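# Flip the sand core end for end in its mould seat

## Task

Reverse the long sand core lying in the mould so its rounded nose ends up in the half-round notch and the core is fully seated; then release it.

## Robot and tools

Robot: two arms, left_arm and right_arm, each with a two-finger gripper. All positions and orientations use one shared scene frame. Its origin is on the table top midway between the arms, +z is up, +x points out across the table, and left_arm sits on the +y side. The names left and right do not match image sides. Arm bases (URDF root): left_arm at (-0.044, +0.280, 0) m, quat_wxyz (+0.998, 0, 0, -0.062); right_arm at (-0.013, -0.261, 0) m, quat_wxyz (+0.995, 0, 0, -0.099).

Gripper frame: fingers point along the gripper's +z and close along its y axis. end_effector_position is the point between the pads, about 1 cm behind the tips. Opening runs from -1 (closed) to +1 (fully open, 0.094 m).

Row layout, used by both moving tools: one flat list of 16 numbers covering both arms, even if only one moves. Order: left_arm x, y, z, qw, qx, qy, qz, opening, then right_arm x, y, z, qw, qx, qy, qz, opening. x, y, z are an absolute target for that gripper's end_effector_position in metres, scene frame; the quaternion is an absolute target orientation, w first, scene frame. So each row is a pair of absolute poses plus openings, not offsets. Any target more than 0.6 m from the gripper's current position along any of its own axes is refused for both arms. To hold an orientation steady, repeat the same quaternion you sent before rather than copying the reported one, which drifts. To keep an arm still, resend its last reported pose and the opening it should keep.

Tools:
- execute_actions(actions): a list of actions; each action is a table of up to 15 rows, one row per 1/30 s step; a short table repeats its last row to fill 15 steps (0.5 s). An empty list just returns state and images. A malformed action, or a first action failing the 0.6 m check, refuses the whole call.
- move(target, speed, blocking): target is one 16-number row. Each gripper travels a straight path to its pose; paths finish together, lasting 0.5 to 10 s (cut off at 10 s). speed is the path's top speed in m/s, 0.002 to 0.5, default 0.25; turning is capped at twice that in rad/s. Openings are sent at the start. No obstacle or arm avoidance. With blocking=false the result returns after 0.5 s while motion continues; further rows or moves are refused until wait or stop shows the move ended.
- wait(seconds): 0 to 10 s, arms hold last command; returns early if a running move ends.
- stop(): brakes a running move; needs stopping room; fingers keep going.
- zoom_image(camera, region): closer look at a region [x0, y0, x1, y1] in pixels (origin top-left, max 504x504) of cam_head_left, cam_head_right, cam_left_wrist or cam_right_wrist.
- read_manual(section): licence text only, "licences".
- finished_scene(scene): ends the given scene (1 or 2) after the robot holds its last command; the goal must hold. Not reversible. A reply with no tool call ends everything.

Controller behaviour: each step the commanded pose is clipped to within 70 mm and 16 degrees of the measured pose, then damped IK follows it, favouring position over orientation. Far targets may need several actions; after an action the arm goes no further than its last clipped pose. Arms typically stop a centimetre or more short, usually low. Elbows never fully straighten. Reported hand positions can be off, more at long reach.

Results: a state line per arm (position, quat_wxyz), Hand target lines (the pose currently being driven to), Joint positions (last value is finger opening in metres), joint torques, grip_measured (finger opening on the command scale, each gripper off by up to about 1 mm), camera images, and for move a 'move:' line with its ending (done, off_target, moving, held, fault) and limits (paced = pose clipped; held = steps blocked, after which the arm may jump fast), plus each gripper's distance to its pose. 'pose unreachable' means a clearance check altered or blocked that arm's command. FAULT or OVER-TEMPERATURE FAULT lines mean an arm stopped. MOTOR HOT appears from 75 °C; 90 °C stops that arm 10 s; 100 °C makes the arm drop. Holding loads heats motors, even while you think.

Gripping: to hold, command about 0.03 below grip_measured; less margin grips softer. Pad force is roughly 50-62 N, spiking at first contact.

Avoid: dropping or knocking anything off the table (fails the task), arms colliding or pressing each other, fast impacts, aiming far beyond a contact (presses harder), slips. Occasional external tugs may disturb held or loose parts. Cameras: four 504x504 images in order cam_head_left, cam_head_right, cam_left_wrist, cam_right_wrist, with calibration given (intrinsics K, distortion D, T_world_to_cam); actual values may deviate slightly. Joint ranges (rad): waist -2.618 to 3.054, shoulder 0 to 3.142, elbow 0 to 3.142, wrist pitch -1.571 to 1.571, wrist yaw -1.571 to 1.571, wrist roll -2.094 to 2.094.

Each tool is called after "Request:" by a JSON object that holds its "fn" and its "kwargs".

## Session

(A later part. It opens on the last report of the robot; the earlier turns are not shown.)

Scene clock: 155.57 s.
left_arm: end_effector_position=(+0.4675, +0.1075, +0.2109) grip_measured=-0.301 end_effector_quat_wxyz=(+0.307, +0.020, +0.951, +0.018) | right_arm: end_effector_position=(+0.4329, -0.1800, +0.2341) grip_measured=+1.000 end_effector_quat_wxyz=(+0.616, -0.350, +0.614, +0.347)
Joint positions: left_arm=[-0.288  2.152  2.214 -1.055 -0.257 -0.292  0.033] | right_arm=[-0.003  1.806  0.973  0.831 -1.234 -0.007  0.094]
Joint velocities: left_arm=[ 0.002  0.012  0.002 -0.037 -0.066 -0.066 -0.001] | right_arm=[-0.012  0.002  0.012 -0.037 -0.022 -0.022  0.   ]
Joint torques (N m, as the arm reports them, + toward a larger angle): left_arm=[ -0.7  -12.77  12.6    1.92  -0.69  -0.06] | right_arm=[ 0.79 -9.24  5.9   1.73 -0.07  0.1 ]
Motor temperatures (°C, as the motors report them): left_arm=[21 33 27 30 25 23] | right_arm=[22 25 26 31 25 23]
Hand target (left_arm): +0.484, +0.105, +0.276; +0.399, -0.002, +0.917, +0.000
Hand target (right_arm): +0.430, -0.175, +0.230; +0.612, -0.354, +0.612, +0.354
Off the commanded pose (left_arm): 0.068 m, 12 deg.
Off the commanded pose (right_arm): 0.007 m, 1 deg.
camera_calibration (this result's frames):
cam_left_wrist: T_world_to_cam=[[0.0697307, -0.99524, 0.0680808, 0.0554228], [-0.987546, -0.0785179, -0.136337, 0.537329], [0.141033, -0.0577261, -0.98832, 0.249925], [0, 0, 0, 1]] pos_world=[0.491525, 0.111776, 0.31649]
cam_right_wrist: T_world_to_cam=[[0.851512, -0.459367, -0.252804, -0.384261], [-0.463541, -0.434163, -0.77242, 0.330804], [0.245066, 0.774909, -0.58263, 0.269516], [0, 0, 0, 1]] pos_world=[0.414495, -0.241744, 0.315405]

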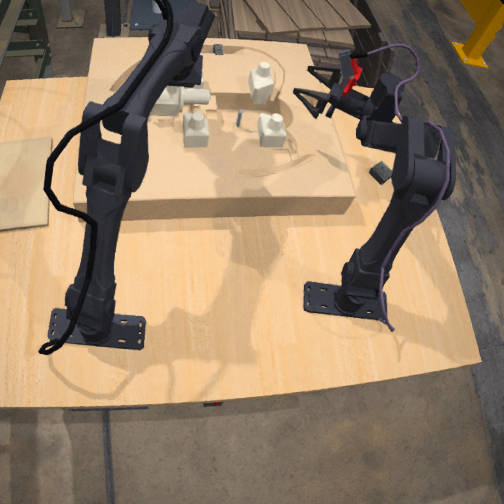

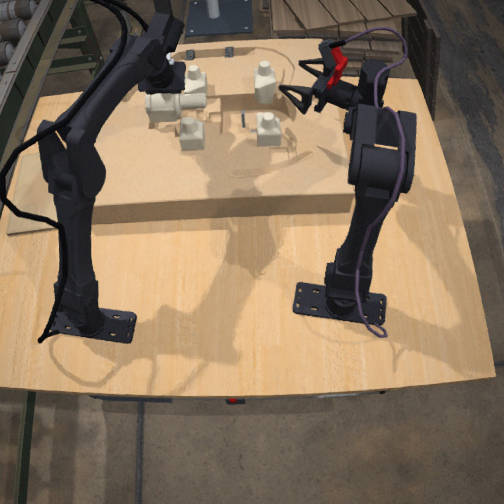

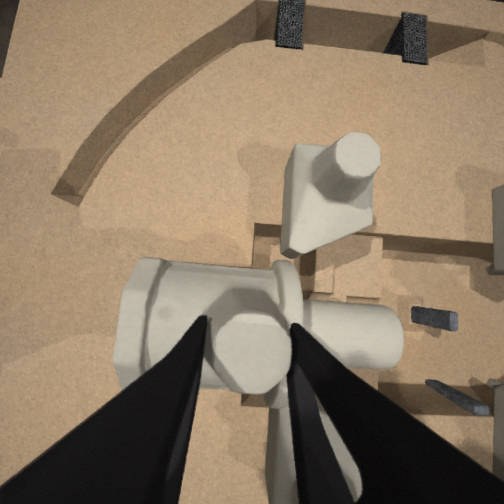

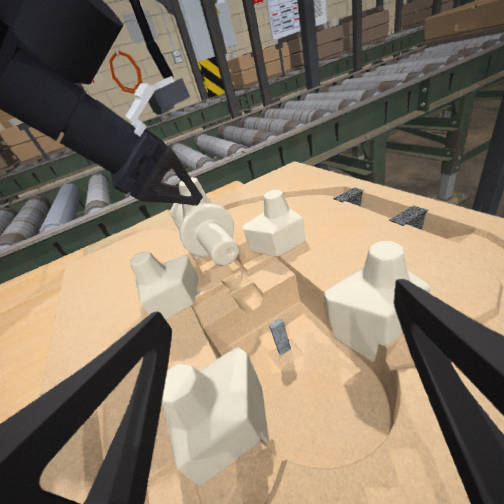

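Request:
{"fn": "execute_actions", "kwargs": {"actions": [[[0.497,0.104,0.268,0.40,0,0.9165,0,-0.45,0.43,-0.175,0.23,0.612,-0.354,0.612,0.354,1]],[[0.497,0.104,0.262,0.40,0,0.9165,0,-0.45,0.43,-0.175,0.23,0.612,-0.354,0.612,0.354,1]],[[0.497,0.104,0.256,0.40,0,0.9165,0,-0.45,0.43,-0.175,0.23,0.612,-0.354,0.612,0.354,1]],[[0.497,0.104,0.251,0.40,0,0.9165,0,-0.45,0.43,-0.175,0.23,0.612,-0.354,0.612,0.354,1]]]}}

Scene clock: 157.83 s.
left_arm: end_effector_position=(+0.4716, +0.1059, +0.1939) grip_measured=-0.301 end_effector_quat_wxyz=(+0.307, +0.020, +0.951, +0.019) | right_arm: end_effector_position=(+0.4329, -0.1800, +0.2341) grip_measured=+1.000 end_effector_quat_wxyz=(+0.616, -0.350, +0.614, +0.347)
Joint positions: left_arm=[-0.288  2.152  2.144 -0.986 -0.258 -0.293  0.033] | right_arm=[-0.003  1.806  0.973  0.831 -1.234 -0.007  0.094]
Joint velocities: left_arm=[-0.022 -0.012 -0.002  0.022 -0.022  0.007  0.001] | right_arm=[-0.012  0.007 -0.002  0.007 -0.022 -0.066  0.   ]
Joint torques (N m, as the arm reports them, + toward a larger angle): left_arm=[  0.17 -13.83   8.52   2.12  -0.68   0.  ] | right_arm=[ 0.75 -9.12  6.11  1.81 -0.04  0.07]
Motor temperatures (°C, as the motors report them): left_arm=[21 33 27 30 25 23] | right_arm=[22 25 26 31 25 23]
Hand target (left_arm): +0.489, +0.107, +0.253; +0.397, -0.001, +0.918, +0.002
Hand target (right_arm): +0.430, -0.175, +0.230; +0.612, -0.354, +0.612, +0.354
Off the commanded pose (left_arm): 0.063 m, 12 deg.
Off the commanded pose (right_arm): 0.007 m, 1 deg.
camera_calibration (this result's frames):
cam_left_wrist: T_world_to_cam=[[0.0706806, -0.995239, 0.0671032, 0.0544395], [-0.987514, -0.079309, -0.136109, 0.539023], [0.140783, -0.0566451, -0.988419, 0.232428], [0, 0, 0, 1]] pos_world=[0.495723, 0.110096, 0.299448]
cam_right_wrist: T_world_to_cam=[[0.851512, -0.459367, -0.252804, -0.384261], [-0.463541, -0.434163, -0.77242, 0.330804], [0.245066, 0.774909, -0.58263, 0.269516], [0, 0, 0, 1]] pos_world=[0.414495, -0.241744, 0.315405]

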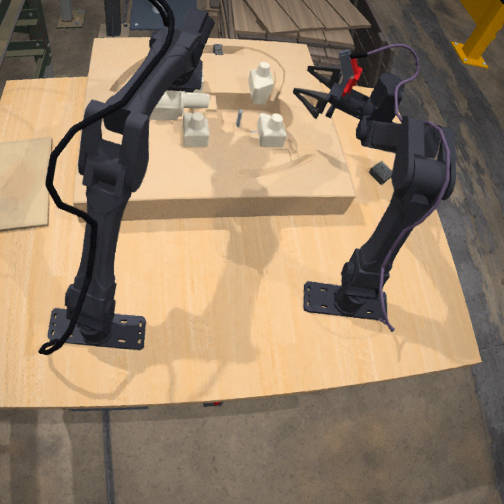

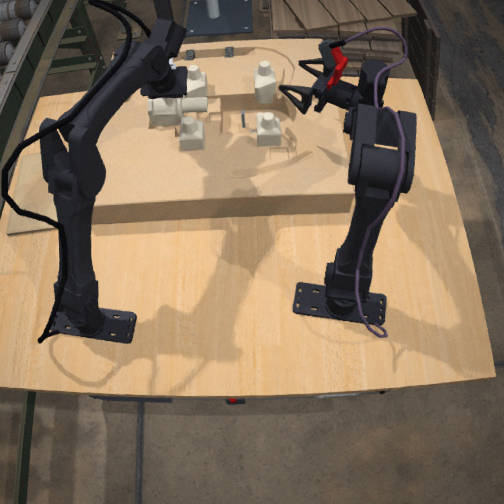

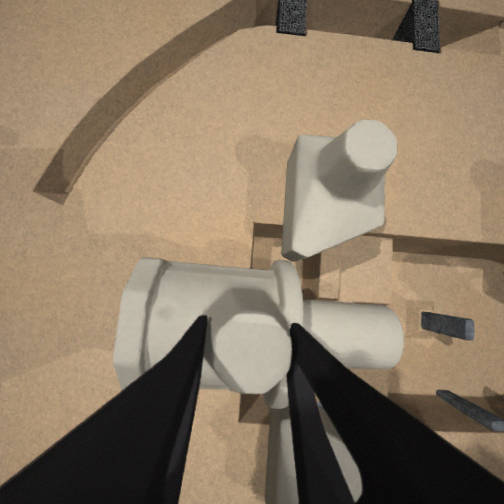

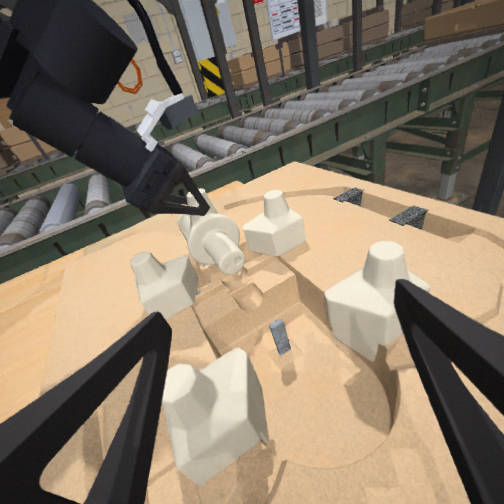

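Request:
{"fn": "execute_actions", "kwargs": {"actions": [[[0.496,0.104,0.246,0.40,0,0.9165,0,-0.45,0.43,-0.175,0.23,0.612,-0.354,0.612,0.354,1]],[[0.496,0.104,0.241,0.40,0,0.9165,0,-0.45,0.43,-0.175,0.23,0.612,-0.354,0.612,0.354,1]]]}}

Scene clock: 159.03 s.
left_arm: end_effector_position=(+0.4722, +0.1058, +0.1727) grip_measured=-0.301 end_effector_quat_wxyz=(+0.301, +0.021, +0.953, +0.022) | right_arm: end_effector_position=(+0.4329, -0.1800, +0.2341) grip_measured=+1.000 end_effector_quat_wxyz=(+0.616, -0.350, +0.614, +0.347)
Joint positions: left_arm=[-0.288  2.151  2.065 -0.922 -0.259 -0.293  0.033] | right_arm=[-0.003  1.806  0.973  0.831 -1.234 -0.007  0.094]
Joint velocities: left_arm=[-0.002 -0.012 -0.002 -0.081 -0.051  0.081 -0.001] | right_arm=[ 0.007 -0.012  0.002 -0.022 -0.037  0.051  0.   ]
Joint torques (N m, as the arm reports them, + toward a larger angle): left_arm=[ -0.02 -15.27   8.4    2.03  -0.65   0.  ] | right_arm=[ 0.85 -9.07  6.05  1.72 -0.06  0.06]
Motor temperatures (°C, as the motors report them): left_arm=[21 33 27 30 25 23] | right_arm=[22 25 26 31 25 23]
Hand target (left_arm): +0.488, +0.107, +0.243; +0.397, -0.002, +0.918, +0.002
Hand target (right_arm): +0.430, -0.175, +0.230; +0.612, -0.354, +0.612, +0.354
Off the commanded pose (left_arm): 0.072 m, 13 deg.
Off the commanded pose (right_arm): 0.007 m, 1 deg.
camera_calibration (this result's frames):
cam_left_wrist: T_world_to_cam=[[0.0719173, -0.995615, 0.0598236, 0.0564279], [-0.989175, -0.0788868, -0.123732, 0.535299], [0.127909, -0.0502776, -0.990511, 0.217205], [0, 0, 0, 1]] pos_world=[0.497664, 0.109329, 0.278002]
cam_right_wrist: T_world_to_cam=[[0.851512, -0.459367, -0.252804, -0.384261], [-0.463541, -0.434163, -0.77242, 0.330804], [0.245066, 0.774909, -0.58263, 0.269516], [0, 0, 0, 1]] pos_world=[0.414495, -0.241744, 0.315405]

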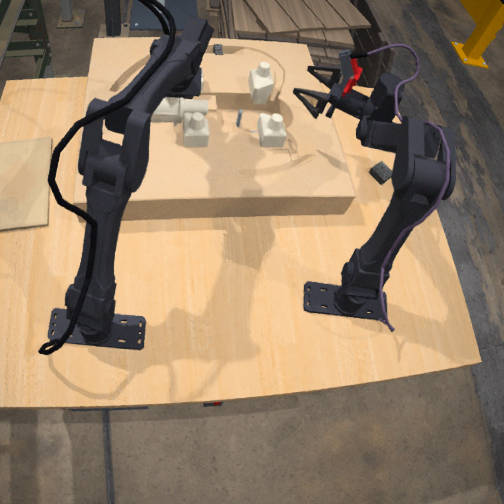

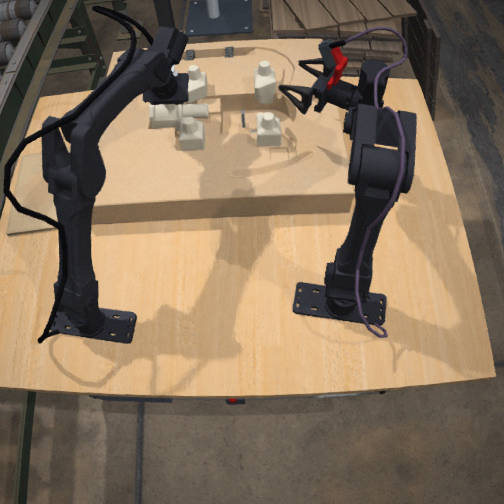

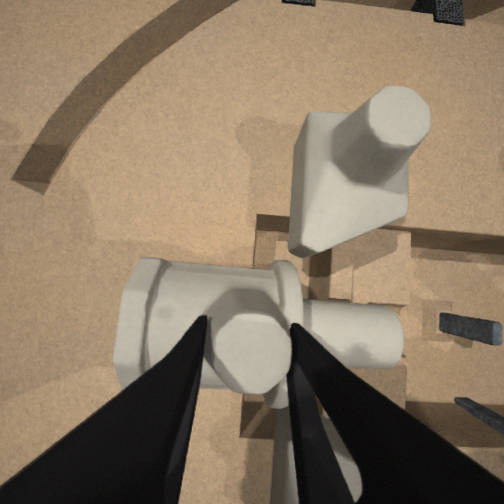

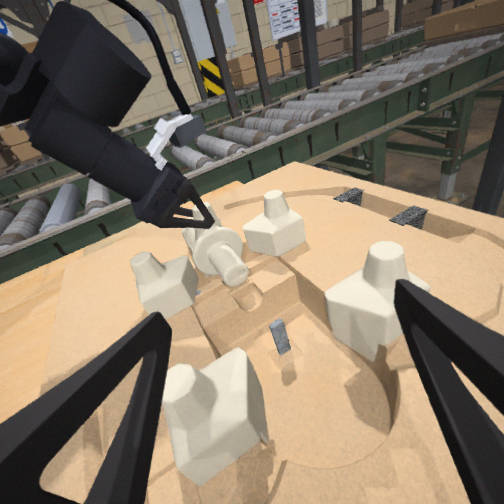

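Now push +y.

Request:
{"fn": "execute_actions", "kwargs": {"actions": [[[0.494,0.112,0.241,0.40,0,0.9165,0,-0.45,0.43,-0.175,0.23,0.612,-0.354,0.612,0.354,1]],[[0.494,0.118,0.241,0.40,0,0.9165,0,-0.45,0.43,-0.175,0.23,0.612,-0.354,0.612,0.354,1]],[[0.494,0.124,0.241,0.40,0,0.9165,0,-0.45,0.43,-0.175,0.23,0.612,-0.354,0.612,0.354,1]]]}}

Request:
{"fn": "zoom_image", "kwargs": {"camera": "cam_right_wrist", "region": [130, 170, 320, 340]}}

Scene clock: 160.73 s.
left_arm: end_effector_position=(+0.4710, +0.1169, +0.1728) grip_measured=-0.301 end_effector_quat_wxyz=(+0.305, +0.019, +0.952, +0.012) | right_arm: end_effector_position=(+0.4329, -0.1800, +0.2341) grip_measured=+1.000 end_effector_quat_wxyz=(+0.616, -0.350, +0.614, +0.347)
Joint positions: left_arm=[-0.26   2.108  1.992 -0.874 -0.23  -0.275  0.033] | right_arm=[-0.003  1.806  0.973  0.831 -1.234 -0.007  0.094]
Joint velocities: left_arm=[-0.007 -0.007 -0.012  0.022  0.007 -0.037  0.   ] | right_arm=[ 0.002 -0.002 -0.012 -0.022 -0.066 -0.081  0.   ]
Joint torques (N m, as the arm reports them, + toward a larger angle): left_arm=[  1.21 -15.24   8.48   2.    -0.69   0.16] | right_arm=[ 0.74 -9.3   5.87  1.77 -0.04  0.01]
Motor temperatures (°C, as the motors report them): left_arm=[21 33 27 31 25 23] | right_arm=[22 25 26 31 25 23]
Hand target (left_arm): +0.486, +0.126, +0.242; +0.398, -0.002, +0.918, +0.003
Hand target (right_arm): +0.430, -0.175, +0.230; +0.612, -0.354, +0.612, +0.354
Off the commanded pose (left_arm): 0.072 m, 12 deg.
Off the commanded pose (right_arm): 0.007 m, 1 deg.
camera_calibration (this result's frames):
cam_left_wrist: T_world_to_cam=[[0.0692068, -0.994399, 0.0798813, 0.0653053], [-0.988452, -0.0791721, -0.129204, 0.535661], [0.134804, -0.0700171, -0.988395, 0.216663], [0, 0, 0, 1]] pos_world=[0.495749, 0.122519, 0.278141]
cam_right_wrist: T_world_to_cam=[[0.851512, -0.459367, -0.252804, -0.384261], [-0.463541, -0.434163, -0.77242, 0.330804], [0.245066, 0.774909, -0.58263, 0.269516], [0, 0, 0, 1]] pos_world=[0.414495, -0.241744, 0.315405]

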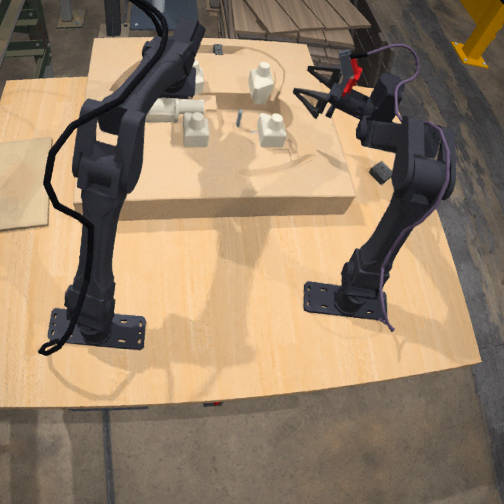

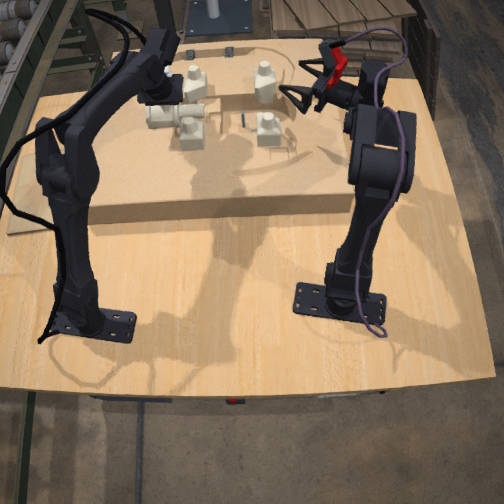

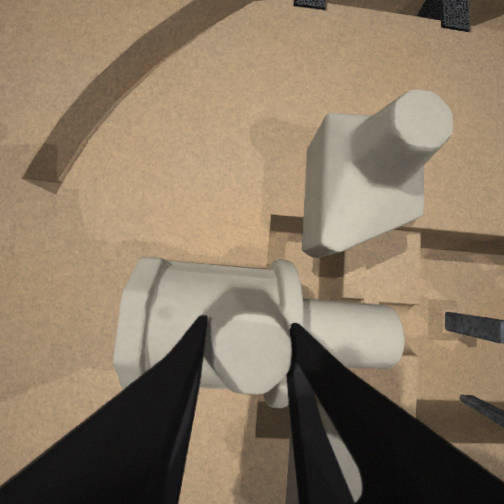

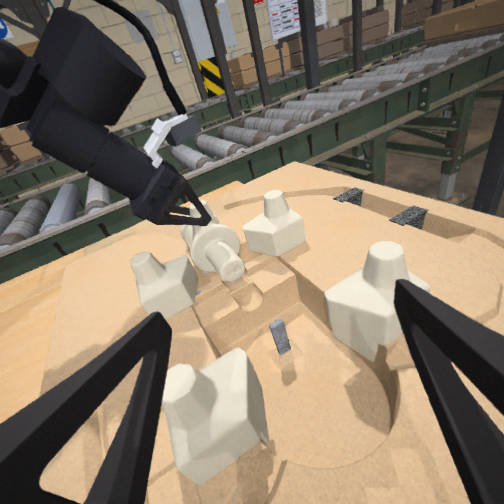

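Region (130, 170, 320, 340) of cam_right_wrist's 504x504 image, scaled by 2.653, with more detail than that image has; it fills the top 451 rows of this view, and the rest is white.

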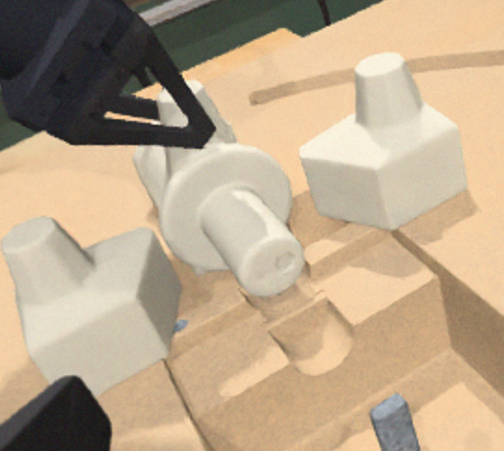

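Request:
{"fn": "execute_actions", "kwargs": {"actions": [[[0.494,0.116,0.236,0.40,0,0.9165,0,-0.45,0.43,-0.175,0.23,0.612,-0.354,0.612,0.354,1]],[[0.494,0.116,0.231,0.40,0,0.9165,0,-0.45,0.43,-0.175,0.23,0.612,-0.354,0.612,0.354,1]],[[0.494,0.116,0.226,0.40,0,0.9165,0,-0.45,0.43,-0.175,0.23,0.612,-0.354,0.612,0.354,1]]]}}

Scene clock: 162.43 s.
left_arm: end_effector_position=(+0.4729, +0.1162, +0.1618) grip_measured=-0.301 end_effector_quat_wxyz=(+0.307, +0.017, +0.951, +0.011) | right_arm: end_effector_position=(+0.4329, -0.1800, +0.2341) grip_measured=+1.000 end_effector_quat_wxyz=(+0.616, -0.350, +0.614, +0.347)
Joint positions: left_arm=[-0.26   2.107  1.943 -0.821 -0.231 -0.277  0.033] | right_arm=[-0.003  1.806  0.973  0.831 -1.234 -0.007  0.094]
Joint velocities: left_arm=[-0.007  0.002  0.007 -0.007  0.022  0.066 -0.001] | right_arm=[-0.007 -0.007 -0.002  0.022  0.007 -0.051  0.   ]
Joint torques (N m, as the arm reports them, + toward a larger angle): left_arm=[ -0.28 -14.87   8.19   1.98  -0.79   0.  ] | right_arm=[ 0.8  -9.23  5.97  1.79 -0.1   0.09]
Motor temperatures (°C, as the motors report them): left_arm=[21 33 27 31 25 23] | right_arm=[22 25 26 31 25 23]
Hand target (left_arm): +0.487, +0.118, +0.227; +0.397, -0.002, +0.918, +0.001
Hand target (right_arm): +0.430, -0.175, +0.230; +0.612, -0.354, +0.612, +0.354
Off the commanded pose (left_arm): 0.068 m, 12 deg.
Off the commanded pose (right_arm): 0.007 m, 1 deg.
camera_calibration (this result's frames):
cam_left_wrist: T_world_to_cam=[[0.0705333, -0.994081, 0.0826328, 0.0641852], [-0.987558, -0.0812616, -0.13463, 0.536727], [0.140548, -0.0721087, -0.987444, 0.202904], [0, 0, 0, 1]] pos_world=[0.497004, 0.122052, 0.267313]
cam_right_wrist: T_world_to_cam=[[0.851512, -0.459367, -0.252804, -0.384261], [-0.463541, -0.434163, -0.77242, 0.330804], [0.245066, 0.774909, -0.58263, 0.269516], [0, 0, 0, 1]] pos_world=[0.414495, -0.241744, 0.315405]

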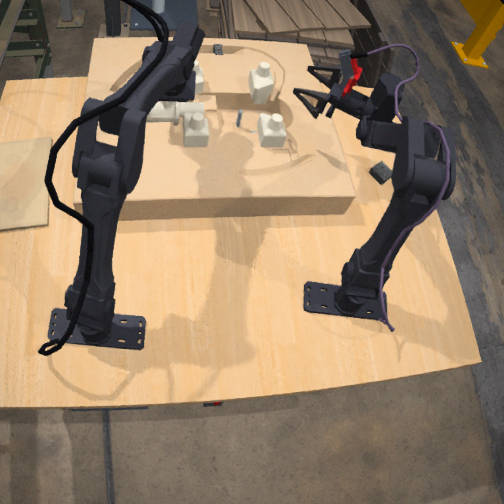

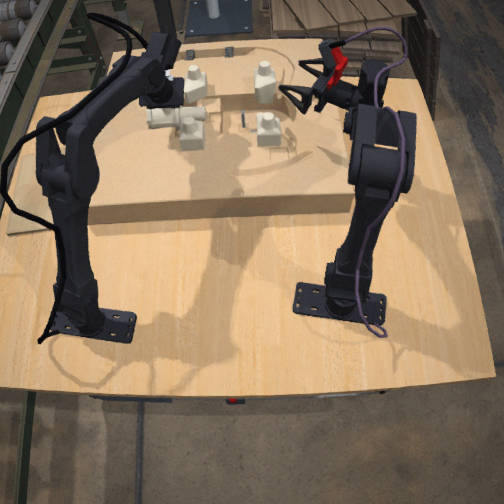

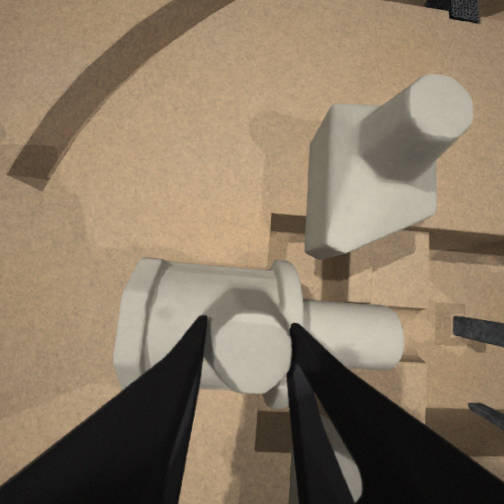

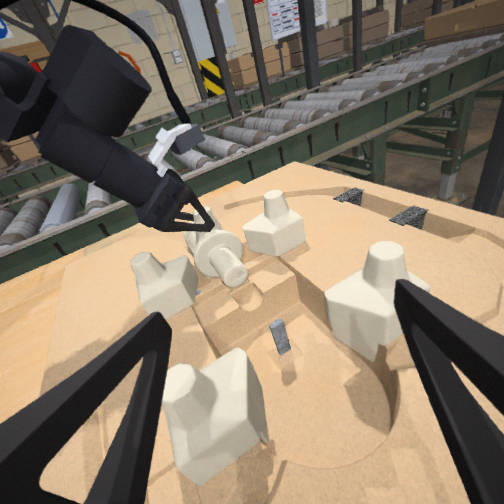

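Request:
{"fn": "execute_actions", "kwargs": {"actions": [[[0.493,0.116,0.221,0.40,0,0.9165,0,-0.45,0.43,-0.175,0.23,0.612,-0.354,0.612,0.354,1]],[[0.493,0.116,0.216,0.40,0,0.9165,0,-0.45,0.43,-0.175,0.23,0.612,-0.354,0.612,0.354,1]],[[0.493,0.116,0.211,0.40,0,0.9165,0,-0.45,0.43,-0.175,0.23,0.612,-0.354,0.612,0.354,1]]]}}

Request:
{"fn": "zoom_image", "kwargs": {"camera": "cam_right_wrist", "region": [130, 170, 320, 340]}}

Scene clock: 164.13 s.
left_arm: end_effector_position=(+0.4721, +0.1161, +0.1566) grip_measured=-0.301 end_effector_quat_wxyz=(+0.316, +0.015, +0.949, +0.008) | right_arm: end_effector_position=(+0.4329, -0.1800, +0.2341) grip_measured=+1.000 end_effector_quat_wxyz=(+0.616, -0.350, +0.614, +0.347)
Joint positions: left_arm=[-0.262  2.084  1.878 -0.759 -0.233 -0.28   0.033] | right_arm=[-0.003  1.806  0.973  0.831 -1.234 -0.007  0.094]
Joint velocities: left_arm=[ 0.007  0.012  0.002 -0.051 -0.095 -0.007 -0.001] | right_arm=[-0.012 -0.002  0.017  0.022  0.007  0.022  0.   ]
Joint torques (N m, as the arm reports them, + toward a larger angle): left_arm=[ -0.26 -13.89   7.77   2.01  -0.76   0.03] | right_arm=[ 0.78 -9.19  5.93  1.78 -0.07  0.1 ]
Motor temperatures (°C, as the motors report them): left_arm=[21 34 27 31 25 23] | right_arm=[22 25 26 31 25 23]
Hand target (left_arm): +0.487, +0.118, +0.213; +0.397, -0.002, +0.918, +0.001
Hand target (right_arm): +0.430, -0.175, +0.230; +0.612, -0.354, +0.612, +0.354
Off the commanded pose (left_arm): 0.058 m, 11 deg.
Off the commanded pose (right_arm): 0.007 m, 1 deg.
camera_calibration (this result's frames):
cam_left_wrist: T_world_to_cam=[[0.0705317, -0.993346, 0.0910393, 0.0632281], [-0.984879, -0.0838256, -0.151612, 0.536892], [0.158235, -0.0789693, -0.984239, 0.189852], [0, 0, 0, 1]] pos_world=[0.494273, 0.122805, 0.262503]
cam_right_wrist: T_world_to_cam=[[0.851512, -0.459367, -0.252804, -0.384261], [-0.463541, -0.434163, -0.77242, 0.330804], [0.245066, 0.774909, -0.58263, 0.269516], [0, 0, 0, 1]] pos_world=[0.414495, -0.241744, 0.315405]

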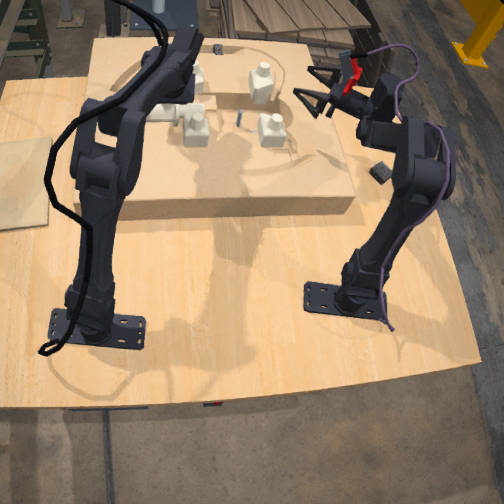

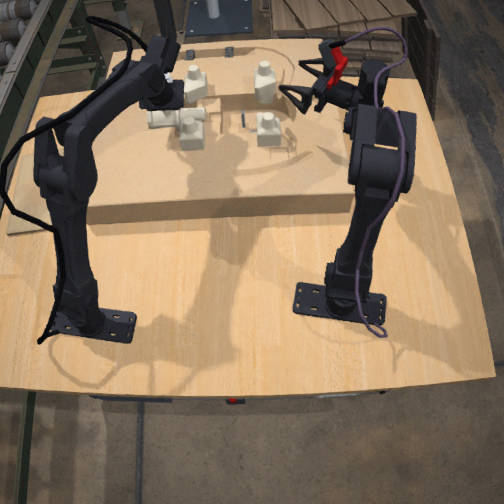

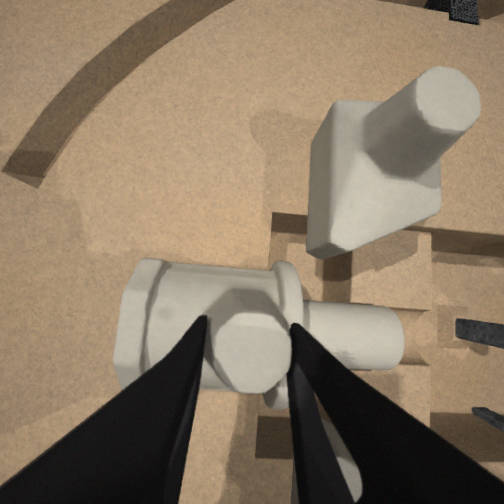

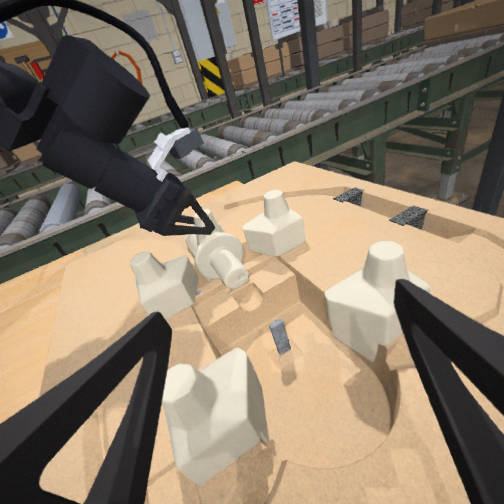

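Region (130, 170, 320, 340) of cam_right_wrist's 504x504 image, scaled by 2.653, with more detail than that image has; it fills the top 451 rows of this view, and the rest is white.

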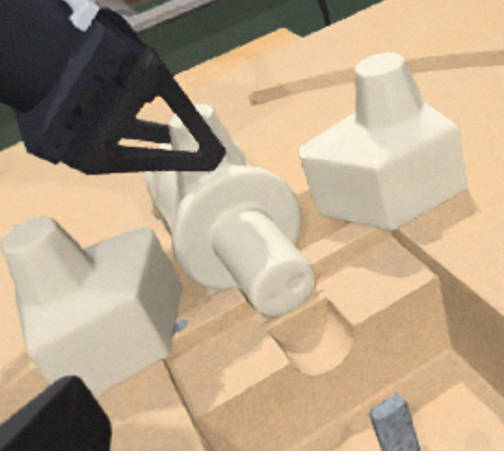

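Progress—nose entering. Continue lowering while reducing offsets.

Request:
{"fn": "execute_actions", "kwargs": {"actions": [[[0.490,0.115,0.204,0.39,0,0.9208,0,-0.45,0.43,-0.175,0.23,0.612,-0.354,0.612,0.354,1]],[[0.487,0.115,0.196,0.375,0,0.927,0,-0.45,0.43,-0.175,0.23,0.612,-0.354,0.612,0.354,1]],[[0.484,0.115,0.188,0.36,0,0.933,0,-0.45,0.43,-0.175,0.23,0.612,-0.354,0.612,0.354,1]],[[0.481,0.115,0.180,0.35,0,0.937,0,-0.45,0.43,-0.175,0.23,0.612,-0.354,0.612,0.354,1]]]}}

Request:
{"fn": "zoom_image", "kwargs": {"camera": "cam_right_wrist", "region": [130, 170, 320, 340]}}

Scene clock: 166.40 s.
left_arm: end_effector_position=(+0.4708, +0.1162, +0.1557) grip_measured=-0.301 end_effector_quat_wxyz=(+0.313, +0.012, +0.950, +0.007) | right_arm: end_effector_position=(+0.4329, -0.1800, +0.2341) grip_measured=+1.000 end_effector_quat_wxyz=(+0.616, -0.350, +0.614, +0.347)
Joint positions: left_arm=[-0.262  2.084  1.878 -0.765 -0.23  -0.288  0.033] | right_arm=[-0.003  1.806  0.973  0.831 -1.234 -0.007  0.094]
Joint velocities: left_arm=[ 0.012 -0.012  0.002 -0.022 -0.081  0.022  0.001] | right_arm=[-0.002  0.017 -0.002 -0.007  0.007  0.007  0.   ]
Joint torques (N m, as the arm reports them, + toward a larger angle): left_arm=[ -0.12 -11.24   8.07   1.55  -0.37  -0.14] | right_arm=[ 0.73 -9.1   5.81  1.78 -0.04  0.05]
Motor temperatures (°C, as the motors report them): left_arm=[21 33 26 31 25 23] | right_arm=[22 25 26 31 25 23]
Hand target (left_arm): +0.480, +0.115, +0.181; +0.349, -0.000, +0.937, +0.000
Hand target (right_arm): +0.430, -0.175, +0.230; +0.612, -0.354, +0.612, +0.354
Off the commanded pose (left_arm): 0.026 m, 5 deg.
Off the commanded pose (right_arm): 0.007 m, 1 deg.
camera_calibration (this result's frames):
cam_left_wrist: T_world_to_cam=[[0.0765177, -0.992531, 0.0950098, 0.0599403], [-0.985344, -0.0898438, -0.145001, 0.535429], [0.152454, -0.0825222, -0.984859, 0.19238], [0, 0, 0, 1]] pos_world=[0.493666, 0.123473, 0.26141]
cam_right_wrist: T_world_to_cam=[[0.851512, -0.459367, -0.252804, -0.384261], [-0.463541, -0.434163, -0.77242, 0.330804], [0.245066, 0.774909, -0.58263, 0.269516], [0, 0, 0, 1]] pos_world=[0.414495, -0.241744, 0.315405]

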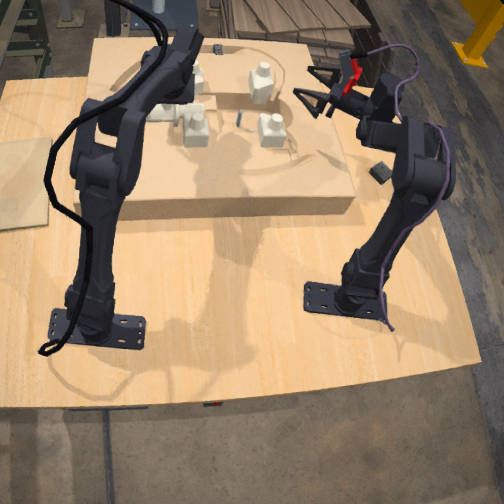

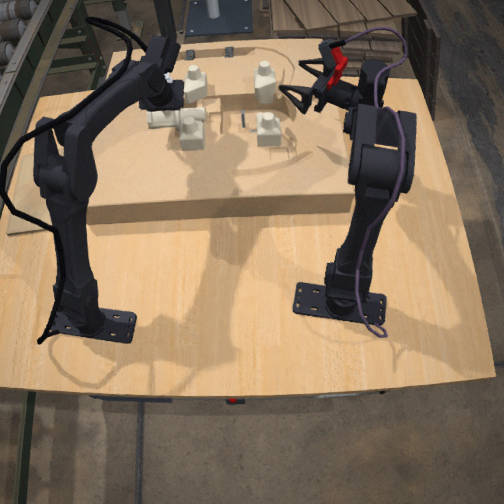

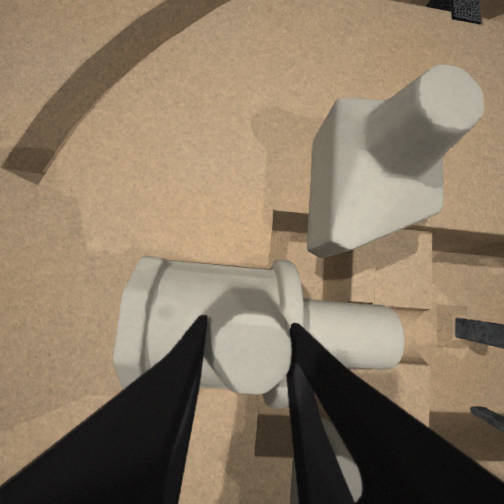

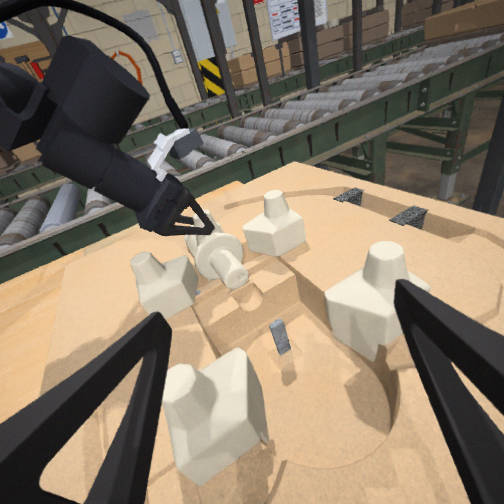

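Region (130, 170, 320, 340) of cam_right_wrist's 504x504 image, scaled by 2.653, with more detail than that image has; it fills the top 451 rows of this view, and the rest is white.

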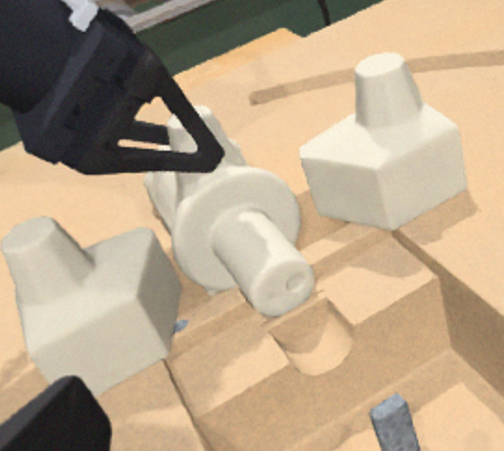

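Request:
{"fn": "execute_actions", "kwargs": {"actions": [[[0.478,0.116,0.172,0.335,0.005,0.942,0.004,-0.1,0.43,-0.175,0.23,0.612,-0.354,0.612,0.354,1]],[[0.478,0.116,0.172,0.335,0.005,0.942,0.004,0.2,0.43,-0.175,0.23,0.612,-0.354,0.612,0.354,1]],[[0.465,0.116,0.20,0.335,0.005,0.942,0.004,0.2,0.43,-0.175,0.23,0.612,-0.354,0.612,0.354,1]],[[0.45,0.116,0.24,0.335,0.005,0.942,0.004,0.2,0.43,-0.175,0.23,0.612,-0.354,0.612,0.354,1]],[[0.45,0.116,0.24,0.335,0.005,0.942,0.004,0.2,0.43,-0.175,0.23,0.612,-0.354,0.612,0.354,1]]]}}

Request:
{"fn": "zoom_image", "kwargs": {"camera": "cam_right_wrist", "region": [130, 170, 320, 340]}}

Scene clock: 170.70 s.
left_arm: end_effector_position=(+0.4485, +0.1171, +0.2253) grip_measured=+0.198 end_effector_quat_wxyz=(+0.321, +0.009, +0.947, +0.006) | right_arm: end_effector_position=(+0.4329, -0.1800, +0.2341) grip_measured=+1.000 end_effector_quat_wxyz=(+0.616, -0.350, +0.614, +0.347)
Joint positions: left_arm=[-0.281  2.021  2.054 -0.992 -0.246 -0.308  0.056] | right_arm=[-0.003  1.806  0.973  0.831 -1.234 -0.007  0.094]
Joint velocities: left_arm=[ 0.002  0.002  0.007 -0.051 -0.066  0.022 -0.   ] | right_arm=[-0.012  0.007 -0.007 -0.022  0.051 -0.066  0.   ]
Joint torques (N m, as the arm reports them, + toward a larger angle): left_arm=[-0.51 -9.56  9.67  1.18 -0.27 -0.06] | right_arm=[ 0.84 -9.17  5.98  1.72 -0.05  0.09]
Motor temperatures (°C, as the motors report them): left_arm=[21 33 26 30 25 23] | right_arm=[22 25 26 32 25 23]
Hand target (left_arm): +0.450, +0.116, +0.240; +0.335, +0.005, +0.942, +0.004
Hand target (right_arm): +0.430, -0.175, +0.230; +0.612, -0.354, +0.612, +0.354
Off the commanded pose (left_arm): 0.015 m, 2 deg.
Off the commanded pose (right_arm): 0.007 m, 1 deg.
camera_calibration (this result's frames):
cam_left_wrist: T_world_to_cam=[[0.0799286, -0.991663, 0.10107, 0.052976], [-0.982242, -0.0956215, -0.161425, 0.526625], [0.169743, -0.0863728, -0.981696, 0.256362], [0, 0, 0, 1]] pos_world=[0.469523, 0.125034, 0.331325]
cam_right_wrist: T_world_to_cam=[[0.851512, -0.459367, -0.252804, -0.384261], [-0.463541, -0.434163, -0.77242, 0.330804], [0.245066, 0.774909, -0.58263, 0.269516], [0, 0, 0, 1]] pos_world=[0.414495, -0.241744, 0.315405]

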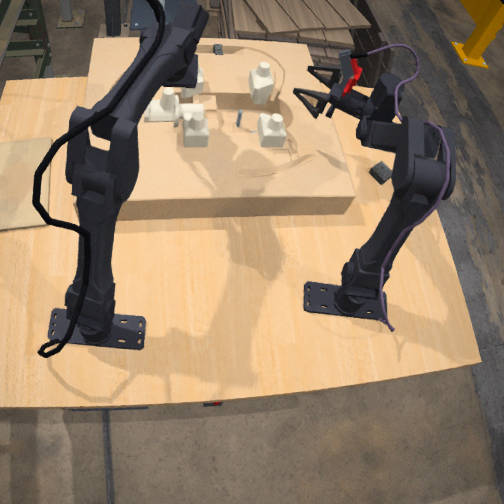

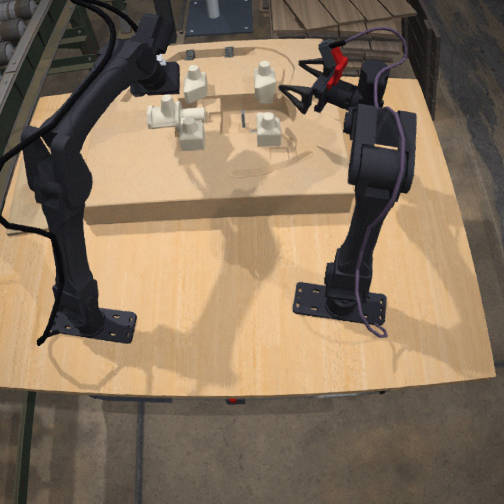

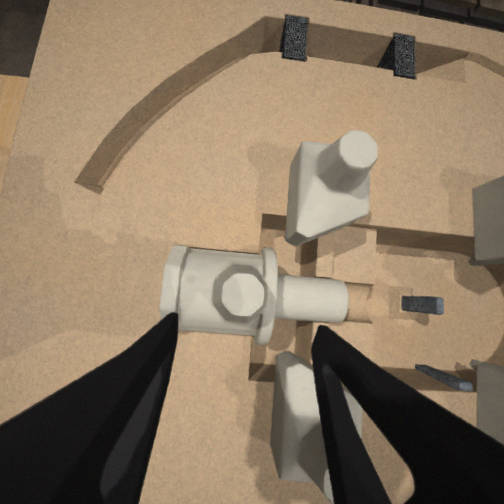

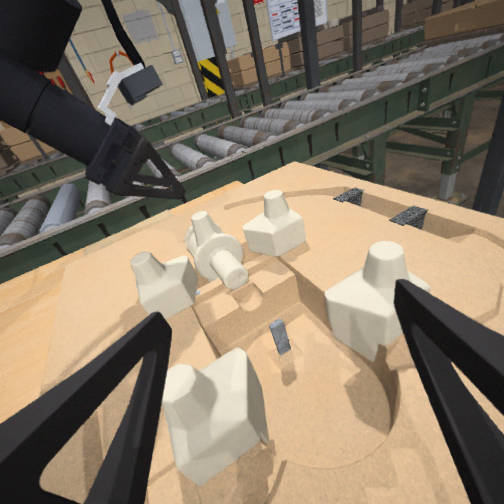

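Region (130, 170, 320, 340) of cam_right_wrist's 504x504 image, scaled by 2.653, with more detail than that image has; it fills the top 451 rows of this view, and the rest is white.

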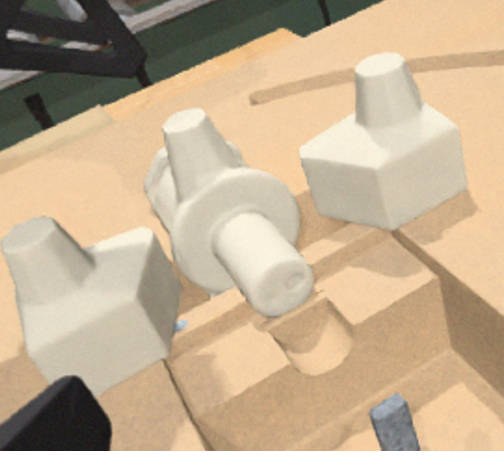

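Request:
{"fn": "zoom_image", "kwargs": {"camera": "cam_left_wrist", "region": [140, 200, 400, 390]}}

Request:
{"fn": "zoom_image", "kwargs": {"camera": "cam_head_right", "region": [135, 70, 235, 150]}}

Region (140, 200, 400, 390) of cam_left_wrist's 504x504 image, scaled by 1.938, with more detail than that image has; it fills the top 368 rows of this view, and the rest is white.

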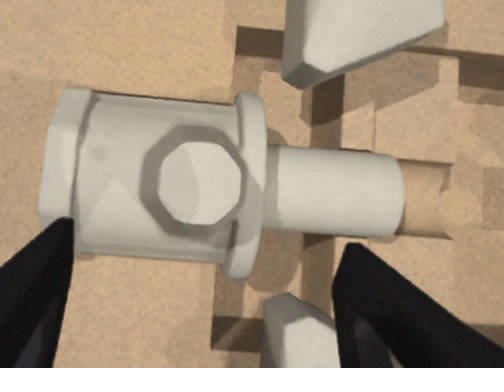

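Region (135, 70, 235, 150) of cam_head_right's 504x504 image, scaled by 5.040, with more detail than that image has; it fills the top 403 rows of this view, and the rest is white.

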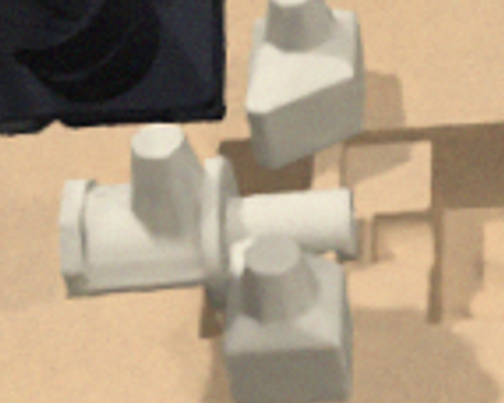

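Request:
{"fn": "execute_actions", "kwargs": {"actions": [[[0.462,0.116,0.205,0.335,0.005,0.942,0.004,0.2,0.43,-0.175,0.23,0.612,-0.354,0.612,0.354,1]],[[0.472,0.116,0.180,0.335,0.005,0.942,0.004,0.2,0.43,-0.175,0.23,0.612,-0.354,0.612,0.354,1]],[[0.474,0.116,0.170,0.335,0.005,0.942,0.004,0.2,0.43,-0.175,0.23,0.612,-0.354,0.612,0.354,1]],[[0.474,0.116,0.170,0.335,0.005,0.942,0.004,0.2,0.43,-0.175,0.23,0.612,-0.354,0.612,0.354,1]]]}}

Scene clock: 173.33 s.
left_arm: end_effector_position=(+0.4730, +0.1118, +0.1733) grip_measured=+0.198 end_effector_quat_wxyz=(+0.336, +0.006, +0.942, +0.002) | right_arm: end_effector_position=(+0.4329, -0.1800, +0.2341) grip_measured=+1.000 end_effector_quat_wxyz=(+0.616, -0.350, +0.614, +0.347)
Joint positions: left_arm=[-0.273  2.061  1.885 -0.749 -0.246 -0.3    0.056] | right_arm=[-0.003  1.806  0.973  0.831 -1.234 -0.007  0.094]
Joint velocities: left_arm=[ 0.002  0.002 -0.007 -0.022  0.022  0.037 -0.   ] | right_arm=[ 0.007 -0.002  0.002  0.007 -0.066 -0.022  0.   ]
Joint torques (N m, as the arm reports them, + toward a larger angle): left_arm=[ 0.76 -9.79  5.71  1.39 -0.12  0.04] | right_arm=[ 0.8  -9.19  5.95  1.77 -0.04  0.06]
Motor temperatures (°C, as the motors report them): left_arm=[21 32 26 30 25 23] | right_arm=[22 25 25 32 25 23]
Hand target (left_arm): +0.474, +0.116, +0.170; +0.335, +0.005, +0.942, +0.004
Hand target (right_arm): +0.430, -0.175, +0.230; +0.612, -0.354, +0.612, +0.354
Off the commanded pose (left_arm): 0.005 m, 0 deg.
Off the commanded pose (right_arm): 0.007 m, 1 deg.
camera_calibration (this result's frames):
cam_left_wrist: T_world_to_cam=[[0.0791894, -0.990539, 0.11208, 0.0492861], [-0.976572, -0.0996538, -0.190728, 0.544541], [0.200093, -0.0943508, -0.975224, 0.186085], [0, 0, 0, 1]] pos_world=[0.490646, 0.120643, 0.279809]
cam_right_wrist: T_world_to_cam=[[0.851512, -0.459367, -0.252804, -0.384261], [-0.463541, -0.434163, -0.77242, 0.330804], [0.245066, 0.774909, -0.58263, 0.269516], [0, 0, 0, 1]] pos_world=[0.414495, -0.241744, 0.315405]

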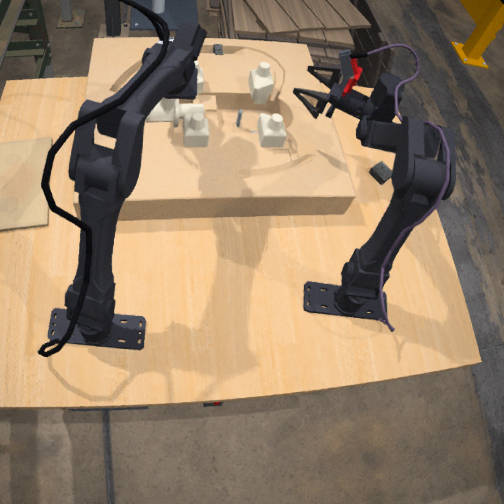

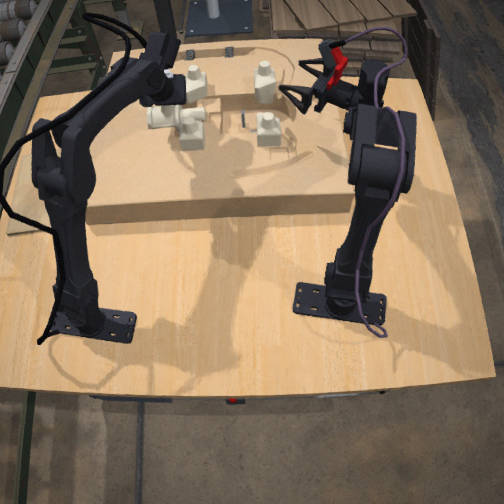

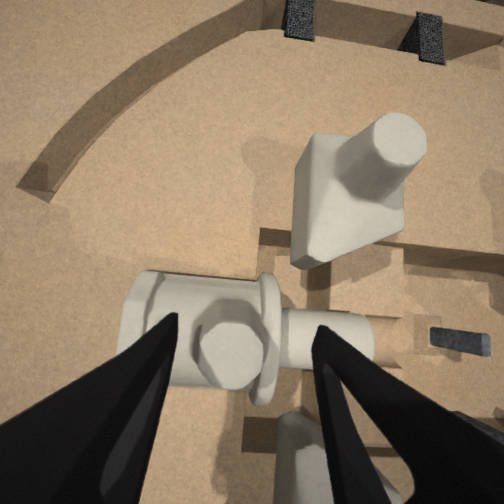

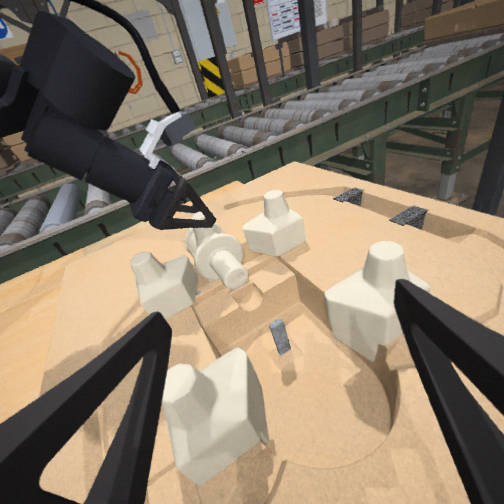

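Request:
{"fn": "execute_actions", "kwargs": {"actions": [[[0.472,0.112,0.160,0.325,0.005,0.9457,0.004,0.2,0.43,-0.175,0.23,0.612,-0.354,0.612,0.354,1]],[[0.472,0.112,0.155,0.32,0.005,0.9474,0.004,0.2,0.43,-0.175,0.23,0.612,-0.354,0.612,0.354,1]],[[0.472,0.112,0.155,0.32,0.005,0.9474,0.004,0.2,0.43,-0.175,0.23,0.612,-0.354,0.612,0.354,1]]]}}

Scene clock: 175.10 s.
left_arm: end_effector_position=(+0.4736, +0.1103, +0.1638) grip_measured=+0.198 end_effector_quat_wxyz=(+0.327, +0.007, +0.945, +0.002) | right_arm: end_effector_position=(+0.4329, -0.1800, +0.2341) grip_measured=+1.000 end_effector_quat_wxyz=(+0.616, -0.350, +0.614, +0.347)
Joint positions: left_arm=[-0.273  2.079  1.885 -0.748 -0.24  -0.303  0.056] | right_arm=[-0.003  1.806  0.973  0.831 -1.234 -0.007  0.094]
Joint velocities: left_arm=[ 0.017  0.012 -0.012 -0.051 -0.066  0.095  0.   ] | right_arm=[-0.002  0.002 -0.002 -0.037 -0.022 -0.051  0.   ]
Joint torques (N m, as the arm reports them, + toward a larger angle): left_arm=[ 0.19 -9.47  5.36  1.32 -0.12 -0.08] | right_arm=[ 0.73 -9.16  6.01  1.75 -0.08  0.06]
Motor temperatures (°C, as the motors report them): left_arm=[21 32 26 30 25 23] | right_arm=[22 25 25 32 25 23]
Hand target (left_arm): +0.472, +0.112, +0.155; +0.320, +0.005, +0.947, +0.004
Hand target (right_arm): +0.430, -0.175, +0.230; +0.612, -0.354, +0.612, +0.354
Off the commanded pose (left_arm): 0.009 m, 1 deg.
Off the commanded pose (right_arm): 0.007 m, 1 deg.
camera_calibration (this result's frames):
cam_left_wrist: T_world_to_cam=[[0.0799262, -0.990659, 0.110485, 0.0487963], [-0.979924, -0.0983987, -0.173399, 0.541882], [0.182651, -0.0944077, -0.978635, 0.185396], [0, 0, 0, 1]] pos_world=[0.49324, 0.119164, 0.270005]
cam_right_wrist: T_world_to_cam=[[0.851512, -0.459367, -0.252804, -0.384261], [-0.463541, -0.434163, -0.77242, 0.330804], [0.245066, 0.774909, -0.58263, 0.269516], [0, 0, 0, 1]] pos_world=[0.414495, -0.241744, 0.315405]

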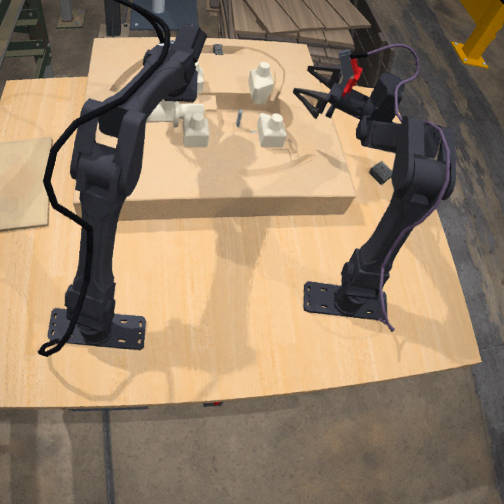

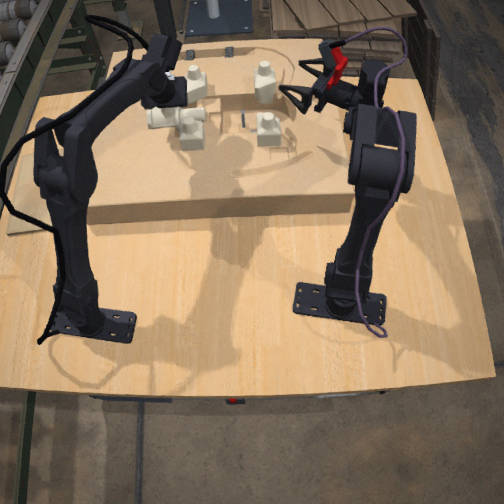

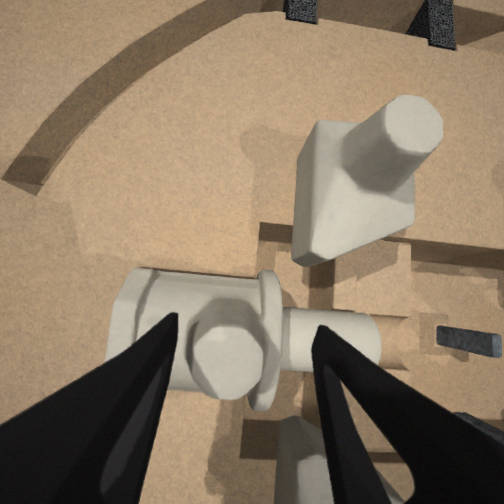

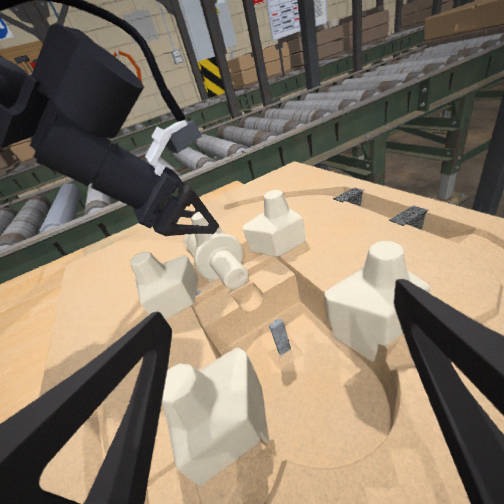

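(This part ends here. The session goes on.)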